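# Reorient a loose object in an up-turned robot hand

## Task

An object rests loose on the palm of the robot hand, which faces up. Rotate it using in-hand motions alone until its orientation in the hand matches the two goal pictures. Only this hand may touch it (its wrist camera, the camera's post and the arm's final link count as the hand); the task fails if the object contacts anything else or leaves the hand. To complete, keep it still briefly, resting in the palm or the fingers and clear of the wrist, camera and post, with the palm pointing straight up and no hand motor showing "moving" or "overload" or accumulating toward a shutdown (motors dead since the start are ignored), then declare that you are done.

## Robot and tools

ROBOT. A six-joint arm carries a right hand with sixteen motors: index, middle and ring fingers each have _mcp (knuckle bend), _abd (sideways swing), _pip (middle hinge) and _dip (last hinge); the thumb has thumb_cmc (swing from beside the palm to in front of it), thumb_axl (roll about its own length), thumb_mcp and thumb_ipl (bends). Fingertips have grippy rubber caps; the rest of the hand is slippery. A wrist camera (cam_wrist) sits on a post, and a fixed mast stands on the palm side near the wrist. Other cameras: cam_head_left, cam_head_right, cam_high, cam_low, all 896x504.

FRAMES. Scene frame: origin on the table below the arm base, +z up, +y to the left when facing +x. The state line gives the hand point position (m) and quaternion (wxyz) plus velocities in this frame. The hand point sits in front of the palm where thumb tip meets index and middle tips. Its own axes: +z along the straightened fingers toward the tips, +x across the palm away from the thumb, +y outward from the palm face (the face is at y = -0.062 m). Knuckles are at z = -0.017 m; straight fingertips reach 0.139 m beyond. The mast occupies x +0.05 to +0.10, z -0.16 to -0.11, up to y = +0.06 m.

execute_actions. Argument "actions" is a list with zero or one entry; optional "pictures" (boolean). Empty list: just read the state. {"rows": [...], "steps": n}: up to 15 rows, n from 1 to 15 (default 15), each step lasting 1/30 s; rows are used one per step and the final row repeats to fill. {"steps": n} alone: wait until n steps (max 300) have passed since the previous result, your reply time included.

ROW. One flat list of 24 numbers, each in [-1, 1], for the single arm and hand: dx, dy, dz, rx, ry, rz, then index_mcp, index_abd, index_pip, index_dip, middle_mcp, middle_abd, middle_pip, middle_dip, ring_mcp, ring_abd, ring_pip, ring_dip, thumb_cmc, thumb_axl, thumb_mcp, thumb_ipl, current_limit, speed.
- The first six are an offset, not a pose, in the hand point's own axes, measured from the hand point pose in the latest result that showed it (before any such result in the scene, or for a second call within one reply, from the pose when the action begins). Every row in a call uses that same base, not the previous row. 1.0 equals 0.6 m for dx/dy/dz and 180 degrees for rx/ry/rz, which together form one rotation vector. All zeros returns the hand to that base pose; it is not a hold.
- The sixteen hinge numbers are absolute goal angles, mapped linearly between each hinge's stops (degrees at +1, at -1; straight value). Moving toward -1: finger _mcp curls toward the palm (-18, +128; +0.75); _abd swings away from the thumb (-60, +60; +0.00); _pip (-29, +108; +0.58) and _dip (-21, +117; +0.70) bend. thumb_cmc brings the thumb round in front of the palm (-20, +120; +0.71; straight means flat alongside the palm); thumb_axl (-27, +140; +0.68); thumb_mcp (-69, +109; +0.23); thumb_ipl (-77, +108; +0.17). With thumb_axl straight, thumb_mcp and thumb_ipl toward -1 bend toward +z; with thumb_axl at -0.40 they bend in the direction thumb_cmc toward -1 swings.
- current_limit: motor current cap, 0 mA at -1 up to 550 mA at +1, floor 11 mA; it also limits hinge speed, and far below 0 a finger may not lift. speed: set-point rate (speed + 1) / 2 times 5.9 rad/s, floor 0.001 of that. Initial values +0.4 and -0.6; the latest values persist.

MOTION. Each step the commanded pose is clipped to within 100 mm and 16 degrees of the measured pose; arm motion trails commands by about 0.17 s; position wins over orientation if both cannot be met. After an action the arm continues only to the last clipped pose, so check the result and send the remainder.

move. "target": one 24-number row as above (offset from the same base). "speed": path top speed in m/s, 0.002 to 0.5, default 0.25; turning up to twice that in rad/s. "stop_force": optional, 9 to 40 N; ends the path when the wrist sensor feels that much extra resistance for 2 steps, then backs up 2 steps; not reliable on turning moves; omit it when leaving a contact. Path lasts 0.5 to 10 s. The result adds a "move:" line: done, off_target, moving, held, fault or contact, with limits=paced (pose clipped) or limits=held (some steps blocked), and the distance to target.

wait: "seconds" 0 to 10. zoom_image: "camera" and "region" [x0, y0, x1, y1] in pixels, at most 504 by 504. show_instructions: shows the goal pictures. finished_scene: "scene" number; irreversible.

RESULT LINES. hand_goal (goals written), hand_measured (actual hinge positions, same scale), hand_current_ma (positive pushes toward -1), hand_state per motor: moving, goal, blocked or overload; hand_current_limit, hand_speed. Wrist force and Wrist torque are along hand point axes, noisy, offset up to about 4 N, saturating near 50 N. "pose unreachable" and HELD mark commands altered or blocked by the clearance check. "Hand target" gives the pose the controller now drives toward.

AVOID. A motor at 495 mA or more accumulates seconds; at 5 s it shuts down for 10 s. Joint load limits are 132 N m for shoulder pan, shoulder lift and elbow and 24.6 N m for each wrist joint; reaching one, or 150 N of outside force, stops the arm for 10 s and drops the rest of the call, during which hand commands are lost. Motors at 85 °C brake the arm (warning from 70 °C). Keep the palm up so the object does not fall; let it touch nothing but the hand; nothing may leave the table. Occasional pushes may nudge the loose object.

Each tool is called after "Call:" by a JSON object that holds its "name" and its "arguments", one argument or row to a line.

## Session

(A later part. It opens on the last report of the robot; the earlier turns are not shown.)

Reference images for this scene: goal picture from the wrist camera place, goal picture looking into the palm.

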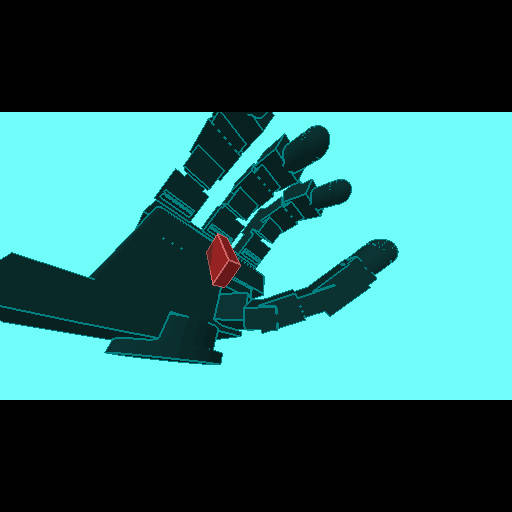

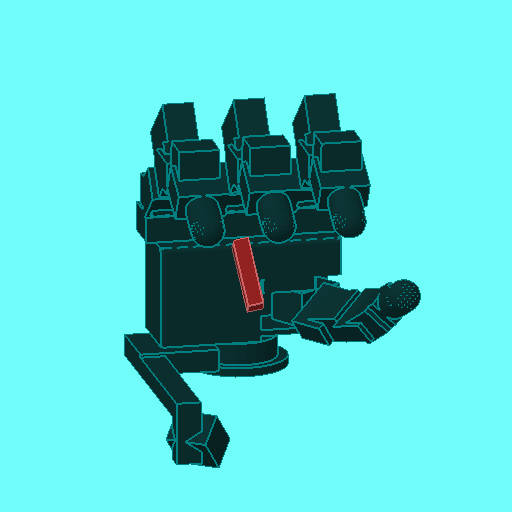

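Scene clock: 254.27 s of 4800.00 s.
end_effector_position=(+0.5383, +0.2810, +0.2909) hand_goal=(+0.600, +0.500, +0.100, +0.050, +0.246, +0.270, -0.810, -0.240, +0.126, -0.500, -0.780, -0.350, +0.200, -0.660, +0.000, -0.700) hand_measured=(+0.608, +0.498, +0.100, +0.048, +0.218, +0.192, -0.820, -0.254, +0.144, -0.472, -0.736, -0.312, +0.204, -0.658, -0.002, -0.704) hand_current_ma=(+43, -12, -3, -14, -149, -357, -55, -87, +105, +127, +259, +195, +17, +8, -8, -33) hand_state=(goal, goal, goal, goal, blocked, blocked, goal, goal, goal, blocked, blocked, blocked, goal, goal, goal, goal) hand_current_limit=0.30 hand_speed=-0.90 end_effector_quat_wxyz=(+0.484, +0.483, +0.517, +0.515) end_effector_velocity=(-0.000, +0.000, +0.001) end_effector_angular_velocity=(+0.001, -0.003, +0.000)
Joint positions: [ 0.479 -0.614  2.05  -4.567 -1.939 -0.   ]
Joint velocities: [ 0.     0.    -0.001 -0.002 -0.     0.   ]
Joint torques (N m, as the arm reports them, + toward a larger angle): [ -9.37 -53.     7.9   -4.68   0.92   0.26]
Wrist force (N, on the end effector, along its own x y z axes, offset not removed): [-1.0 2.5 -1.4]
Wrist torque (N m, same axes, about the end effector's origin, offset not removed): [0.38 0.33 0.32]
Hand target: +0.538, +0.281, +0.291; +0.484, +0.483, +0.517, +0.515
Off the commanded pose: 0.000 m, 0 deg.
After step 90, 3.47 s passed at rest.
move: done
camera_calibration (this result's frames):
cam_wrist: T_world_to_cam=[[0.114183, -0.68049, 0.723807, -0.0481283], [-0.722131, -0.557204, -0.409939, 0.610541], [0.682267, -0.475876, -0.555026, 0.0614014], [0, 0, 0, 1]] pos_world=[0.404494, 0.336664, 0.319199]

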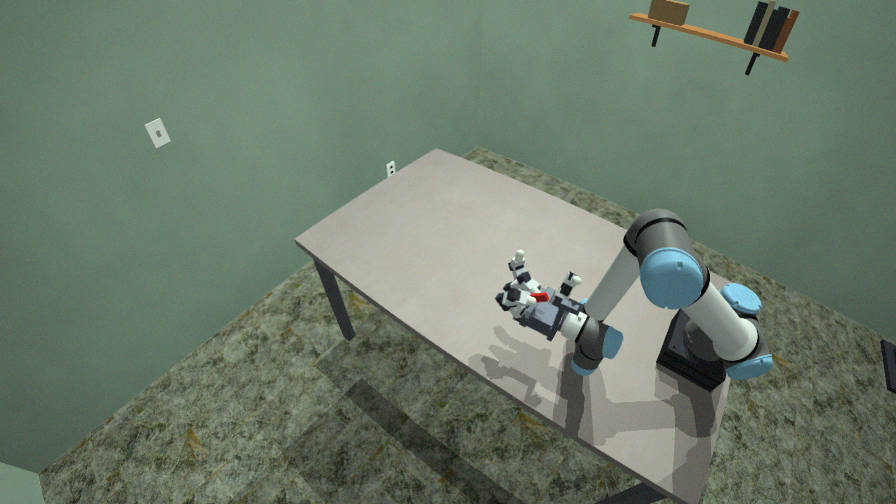

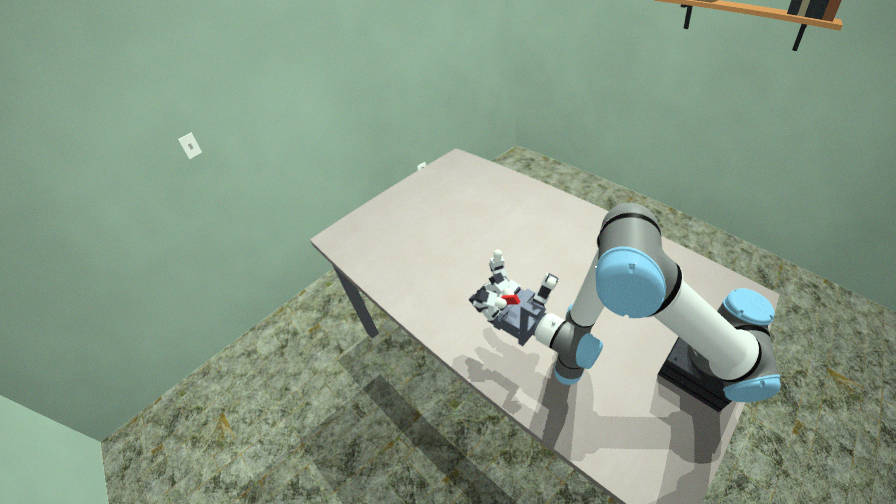

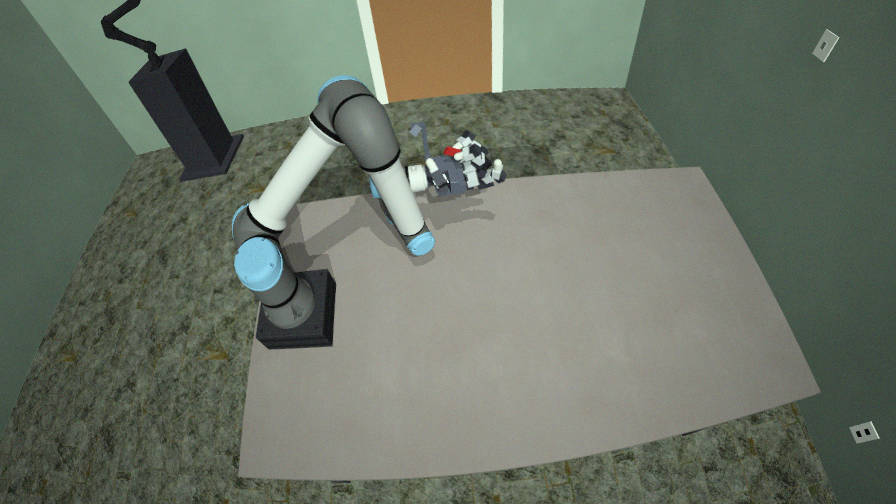

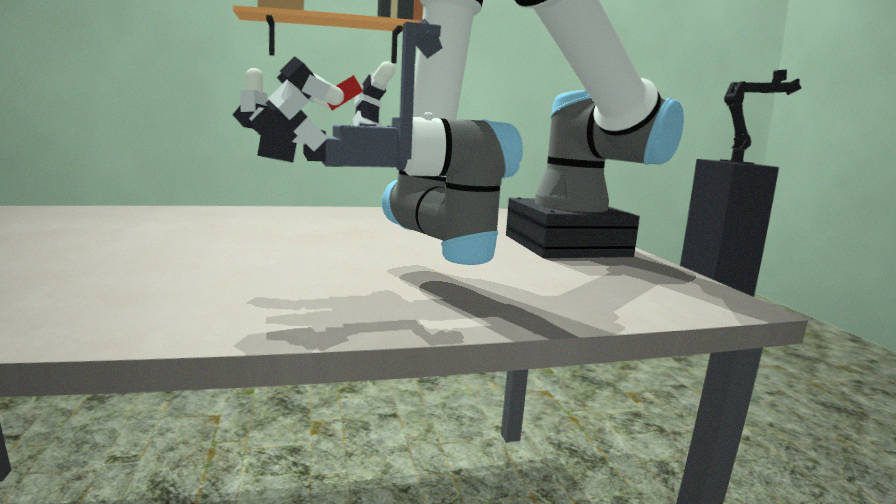

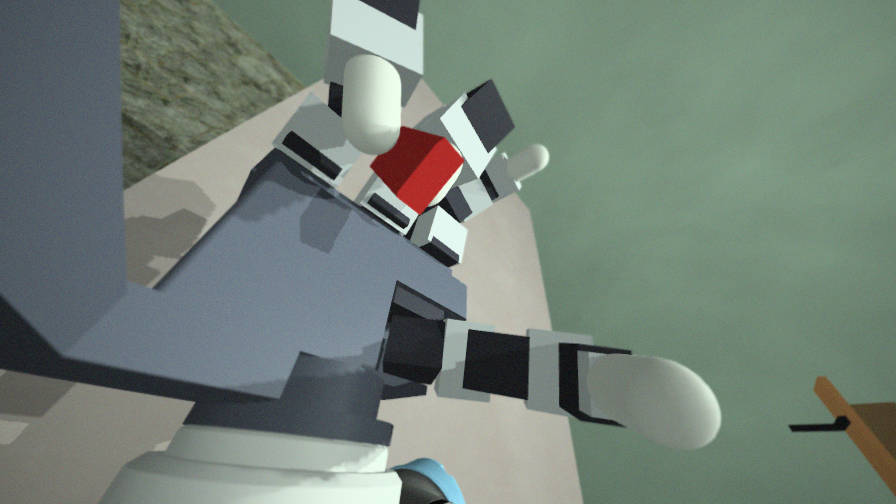

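Call:
{"name": "move", "arguments": {
  "target": [0,0,0,0,0,0,0.6,0.5,0.1,0.05,0.27,0.2,-0.8,-0.19,0.1,-0.5,-0.78,-0.38,0.2,-0.66,0,-0.7,0.4,-0.93]
}}

Call:
{"name": "zoom_image", "arguments": {
  "camera": "cam_wrist",
  "region": [330,80,530,280]
}}

Scene clock: 268.50 s of 4800.00 s.
end_effector_position=(+0.5383, +0.2810, +0.2909) hand_goal=(+0.600, +0.500, +0.100, +0.050, +0.270, +0.200, -0.800, -0.190, +0.100, -0.500, -0.780, -0.380, +0.200, -0.660, +0.000, -0.700) hand_measured=(+0.608, +0.498, +0.100, +0.048, +0.246, +0.162, -0.824, -0.218, +0.144, -0.472, -0.728, -0.332, +0.204, -0.658, -0.002, -0.704) hand_current_ma=(+43, -12, -3, -14, -130, -179, -119, -168, +239, +127, +301, +247, +17, +8, -8, -33) hand_state=(goal, goal, goal, goal, blocked, blocked, blocked, blocked, blocked, blocked, blocked, blocked, goal, goal, goal, goal) hand_current_limit=0.40 hand_speed=-0.93 end_effector_quat_wxyz=(+0.484, +0.483, +0.517, +0.515) end_effector_velocity=(-0.000, -0.000, +0.000) end_effector_angular_velocity=(-0.000, +0.000, -0.000)
Joint positions: [ 0.479 -0.614  2.05  -4.567 -1.939 -0.   ]
Joint velocities: [-0.    -0.001  0.     0.    -0.    -0.   ]
Joint torques (N m, as the arm reports them, + toward a larger angle): [ -9.41 -53.15   8.02  -4.71   0.99   0.25]
Wrist force (N, on the end effector, along its own x y z axes, offset not removed): [-0.3 2.5 -2.1]
Wrist torque (N m, same axes, about the end effector's origin, offset not removed): [0.49 0.37 0.32]
Hand target: +0.538, +0.281, +0.291; +0.484, +0.483, +0.517, +0.515
Off the commanded pose: 0.000 m, 0 deg.
After step 90, 10.53 s passed at rest.
move: done
camera_calibration (this result's frames):
cam_wrist: T_world_to_cam=[[0.114183, -0.68049, 0.723807, -0.0481283], [-0.722131, -0.557204, -0.409939, 0.610541], [0.682267, -0.475876, -0.555026, 0.0614014], [0, 0, 0, 1]] pos_world=[0.404494, 0.336664, 0.319199]

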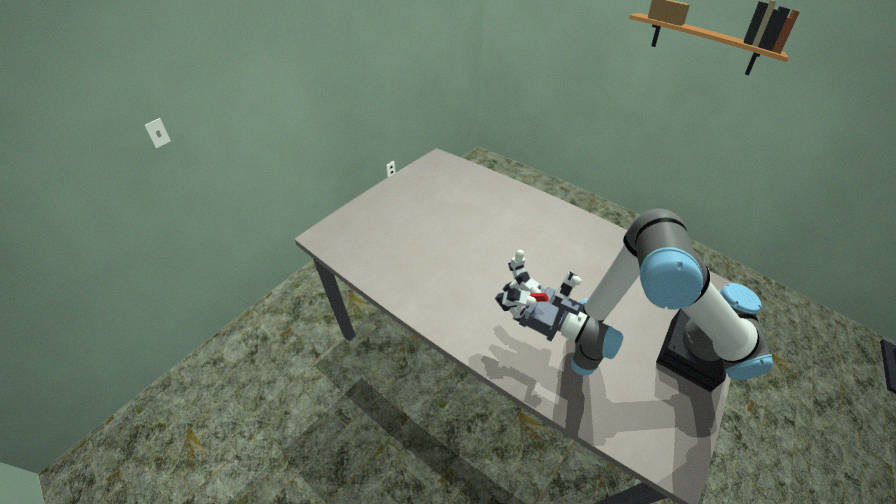

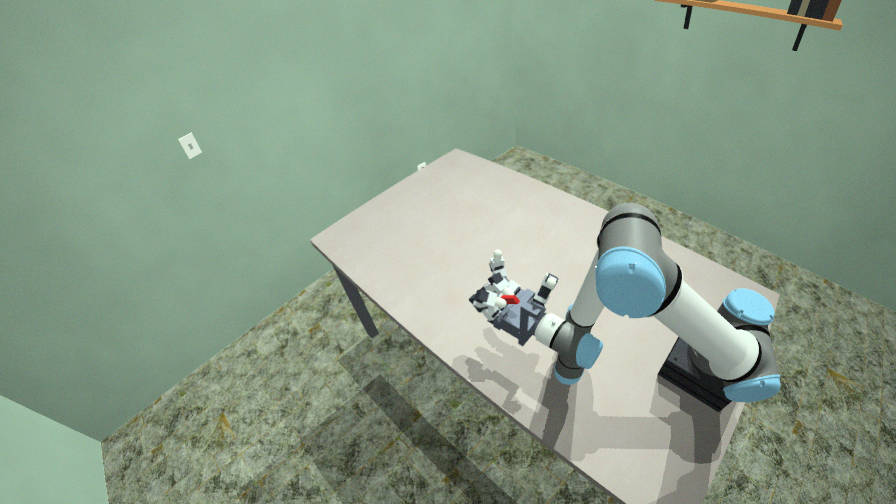

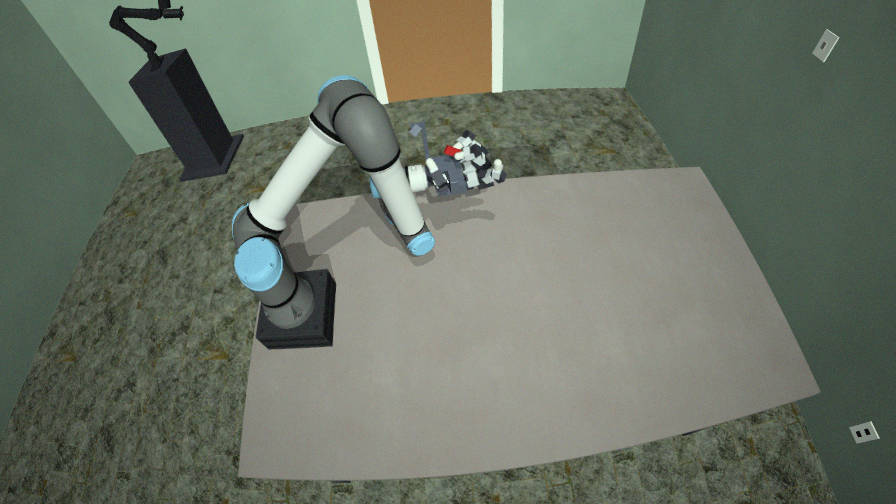

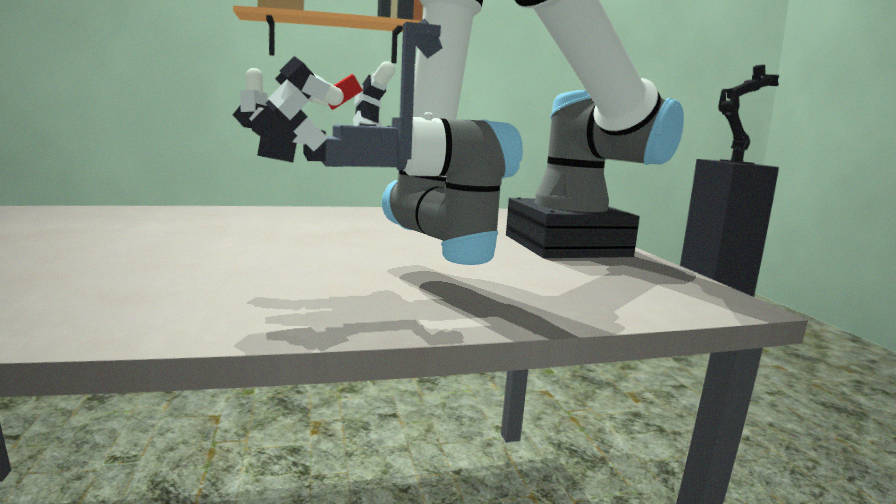

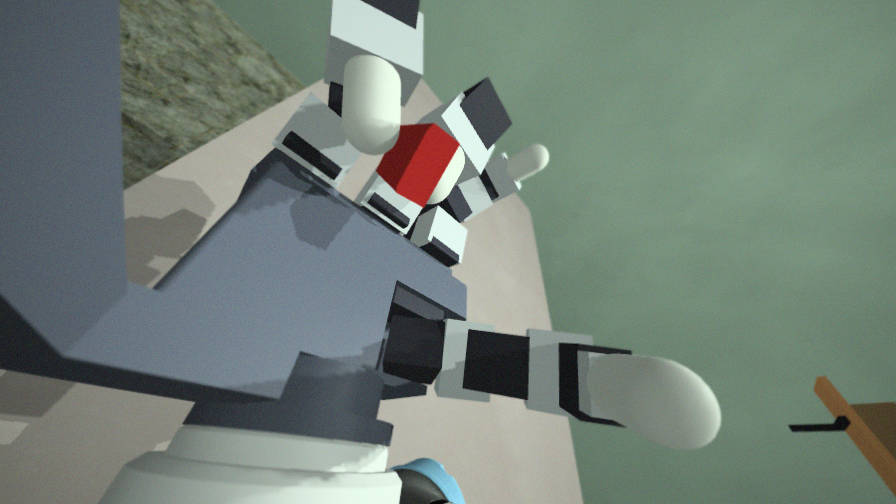

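Region (330, 80, 530, 280) of cam_wrist's 896x504 image, scaled by 2.520, with more detail than that image has.

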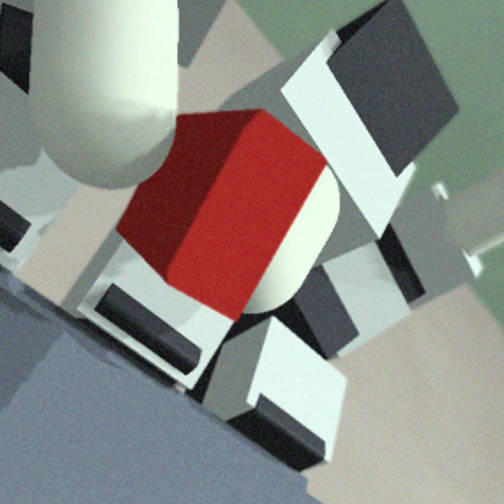

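Call:
{"name": "execute_actions", "arguments": {
  "actions": [
    {"steps":30}
  ]
}}

Scene clock: 272.23 s of 4800.00 s.
end_effector_position=(+0.5383, +0.2810, +0.2909) hand_goal=(+0.600, +0.500, +0.100, +0.050, +0.270, +0.200, -0.800, -0.190, +0.100, -0.500, -0.780, -0.380, +0.200, -0.660, +0.000, -0.700) hand_measured=(+0.608, +0.498, +0.100, +0.048, +0.246, +0.162, -0.824, -0.218, +0.144, -0.472, -0.728, -0.332, +0.204, -0.658, -0.002, -0.704) hand_current_ma=(+43, -12, -3, -14, -130, -179, -119, -168, +239, +127, +301, +247, +17, +8, -8, -33) hand_state=(goal, goal, goal, goal, blocked, blocked, blocked, blocked, blocked, blocked, blocked, blocked, goal, goal, goal, goal) hand_current_limit=0.40 hand_speed=-0.93 end_effector_quat_wxyz=(+0.484, +0.483, +0.517, +0.515) end_effector_velocity=(+0.000, +0.000, -0.000) end_effector_angular_velocity=(+0.000, -0.000, +0.000)
Joint positions: [ 0.479 -0.614  2.05  -4.567 -1.939 -0.   ]
Joint velocities: [ 0.     0.001 -0.001 -0.001  0.     0.   ]
Joint torques (N m, as the arm reports them, + toward a larger angle): [ -9.18 -52.95   7.6   -4.72   0.97   0.25]
Wrist force (N, on the end effector, along its own x y z axes, offset not removed): [0.7 -0.3 0.3]
Wrist torque (N m, same axes, about the end effector's origin, offset not removed): [-0.09 0.28 0.32]
Hand target: +0.538, +0.281, +0.291; +0.484, +0.483, +0.517, +0.515
Off the commanded pose: 0.000 m, 0 deg.
Steps of this call (steps 1 to 90: nothing new was sent; then 0.73 s passed at rest). Readings (end_effector_position | what the end effector reports):
1: (+0.5383, +0.2810, +0.2909) | hand_goal=(+0.600, +0.500, +0.100, +0.050, +0.270, +0.200, -0.800, -0.190, +0.100, -0.500, -0.780, -0.380, +0.200, -0.660, +0.000, -0.700) hand_measured=(+0.608, +0.498, +0.100, +0.048, +0.246, +0.162, -0.824, -0.218, +0.144, -0.472, -0.728, -0.332, +0.204, -0.658, -0.002, -0.704) hand_current_ma=(+43, -12, -3, -14, -130, -179, -119, -168, +239, +127, +301, +247, +17, +8, -8, -33) hand_state=(goal, goal, goal, goal, blocked, blocked, blocked, blocked, blocked, blocked, blocked, blocked, goal, goal, goal, goal) hand_current_limit=0.40 hand_speed=-0.93
2: (+0.5383, +0.2810, +0.2909) | hand_goal=(+0.600, +0.500, +0.100, +0.050, +0.270, +0.200, -0.800, -0.190, +0.100, -0.500, -0.780, -0.380, +0.200, -0.660, +0.000, -0.700) hand_measured=(+0.608, +0.498, +0.100, +0.048, +0.246, +0.162, -0.824, -0.218, +0.144, -0.472, -0.728, -0.332, +0.204, -0.658, -0.002, -0.704) hand_current_ma=(+43, -12, -3, -14, -130, -179, -119, -168, +239, +127, +301, +247, +17, +8, -8, -33) hand_state=(goal, goal, goal, goal, blocked, blocked, blocked, blocked, blocked, blocked, blocked, blocked, goal, goal, goal, goal) hand_current_limit=0.40 hand_speed=-0.93
4: (+0.5383, +0.2810, +0.2909) | hand_goal=(+0.600, +0.500, +0.100, +0.050, +0.270, +0.200, -0.800, -0.190, +0.100, -0.500, -0.780, -0.380, +0.200, -0.660, +0.000, -0.700) hand_measured=(+0.608, +0.498, +0.100, +0.048, +0.246, +0.162, -0.824, -0.218, +0.144, -0.472, -0.728, -0.332, +0.204, -0.658, -0.002, -0.704) hand_current_ma=(+43, -12, -3, -14, -130, -179, -119, -168, +239, +127, +301, +247, +17, +8, -8, -33) hand_state=(goal, goal, goal, goal, blocked, blocked, blocked, blocked, blocked, blocked, blocked, blocked, goal, goal, goal, goal) hand_current_limit=0.40 hand_speed=-0.93
8: (+0.5383, +0.2810, +0.2909) | hand_goal=(+0.600, +0.500, +0.100, +0.050, +0.270, +0.200, -0.800, -0.190, +0.100, -0.500, -0.780, -0.380, +0.200, -0.660, +0.000, -0.700) hand_measured=(+0.608, +0.498, +0.100, +0.048, +0.246, +0.162, -0.824, -0.218, +0.144, -0.472, -0.728, -0.332, +0.204, -0.658, -0.002, -0.704) hand_current_ma=(+43, -12, -3, -14, -130, -179, -119, -168, +239, +127, +301, +247, +17, +8, -8, -33) hand_state=(goal, goal, goal, goal, blocked, blocked, blocked, blocked, blocked, blocked, blocked, blocked, goal, goal, goal, goal) hand_current_limit=0.40 hand_speed=-0.93
90: the state above
camera_calibration (this result's frames):
cam_wrist: T_world_to_cam=[[0.114182, -0.68049, 0.723807, -0.0481282], [-0.722131, -0.557204, -0.409939, 0.610541], [0.682267, -0.475876, -0.555026, 0.0614014], [0, 0, 0, 1]] pos_world=[0.404494, 0.336664, 0.3192]

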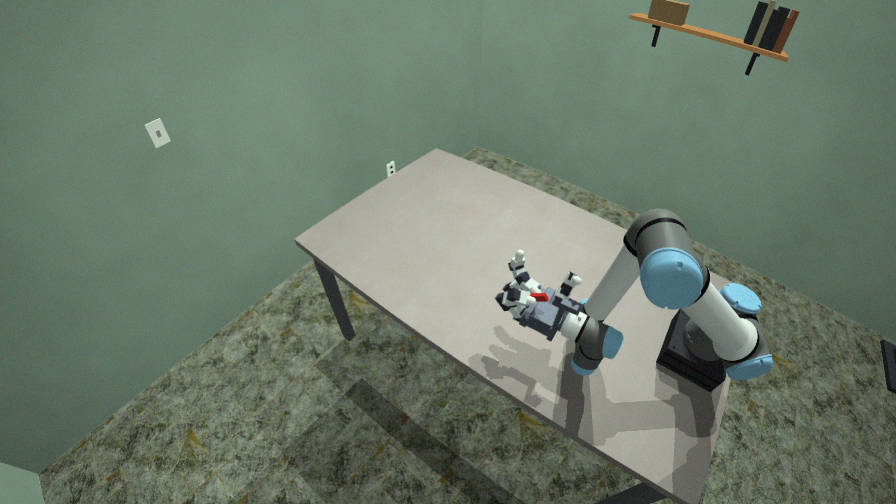

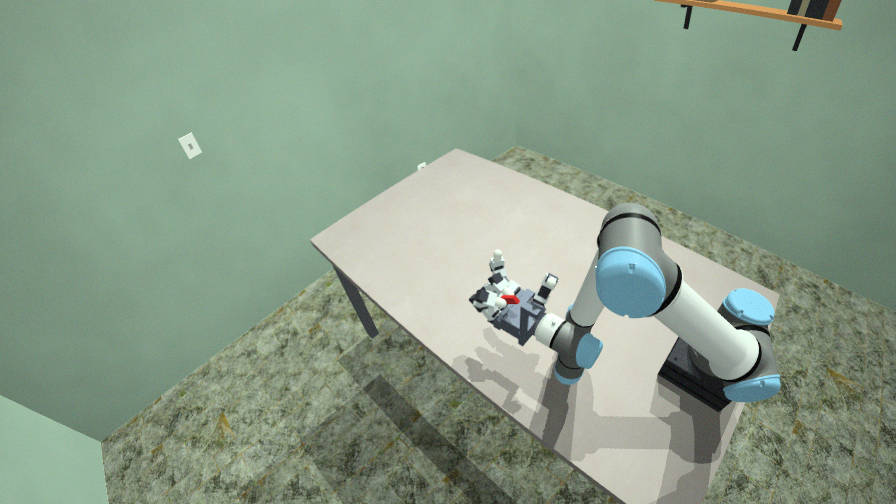

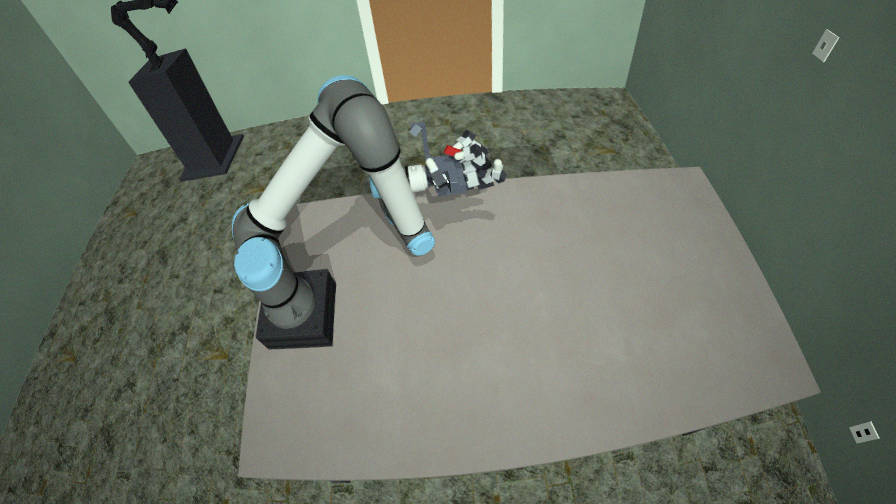

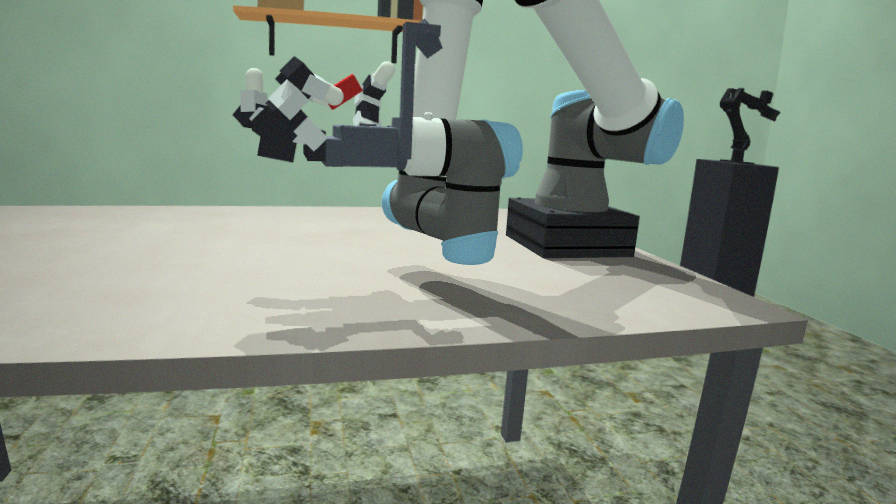

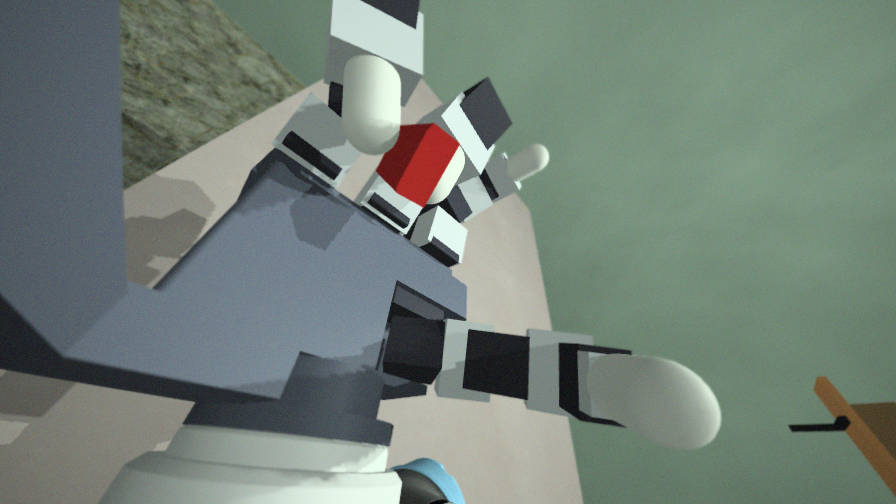

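Call:
{"name": "finished_scene", "arguments": {
  "scene": 2
}}

The scene is finished: the task was done.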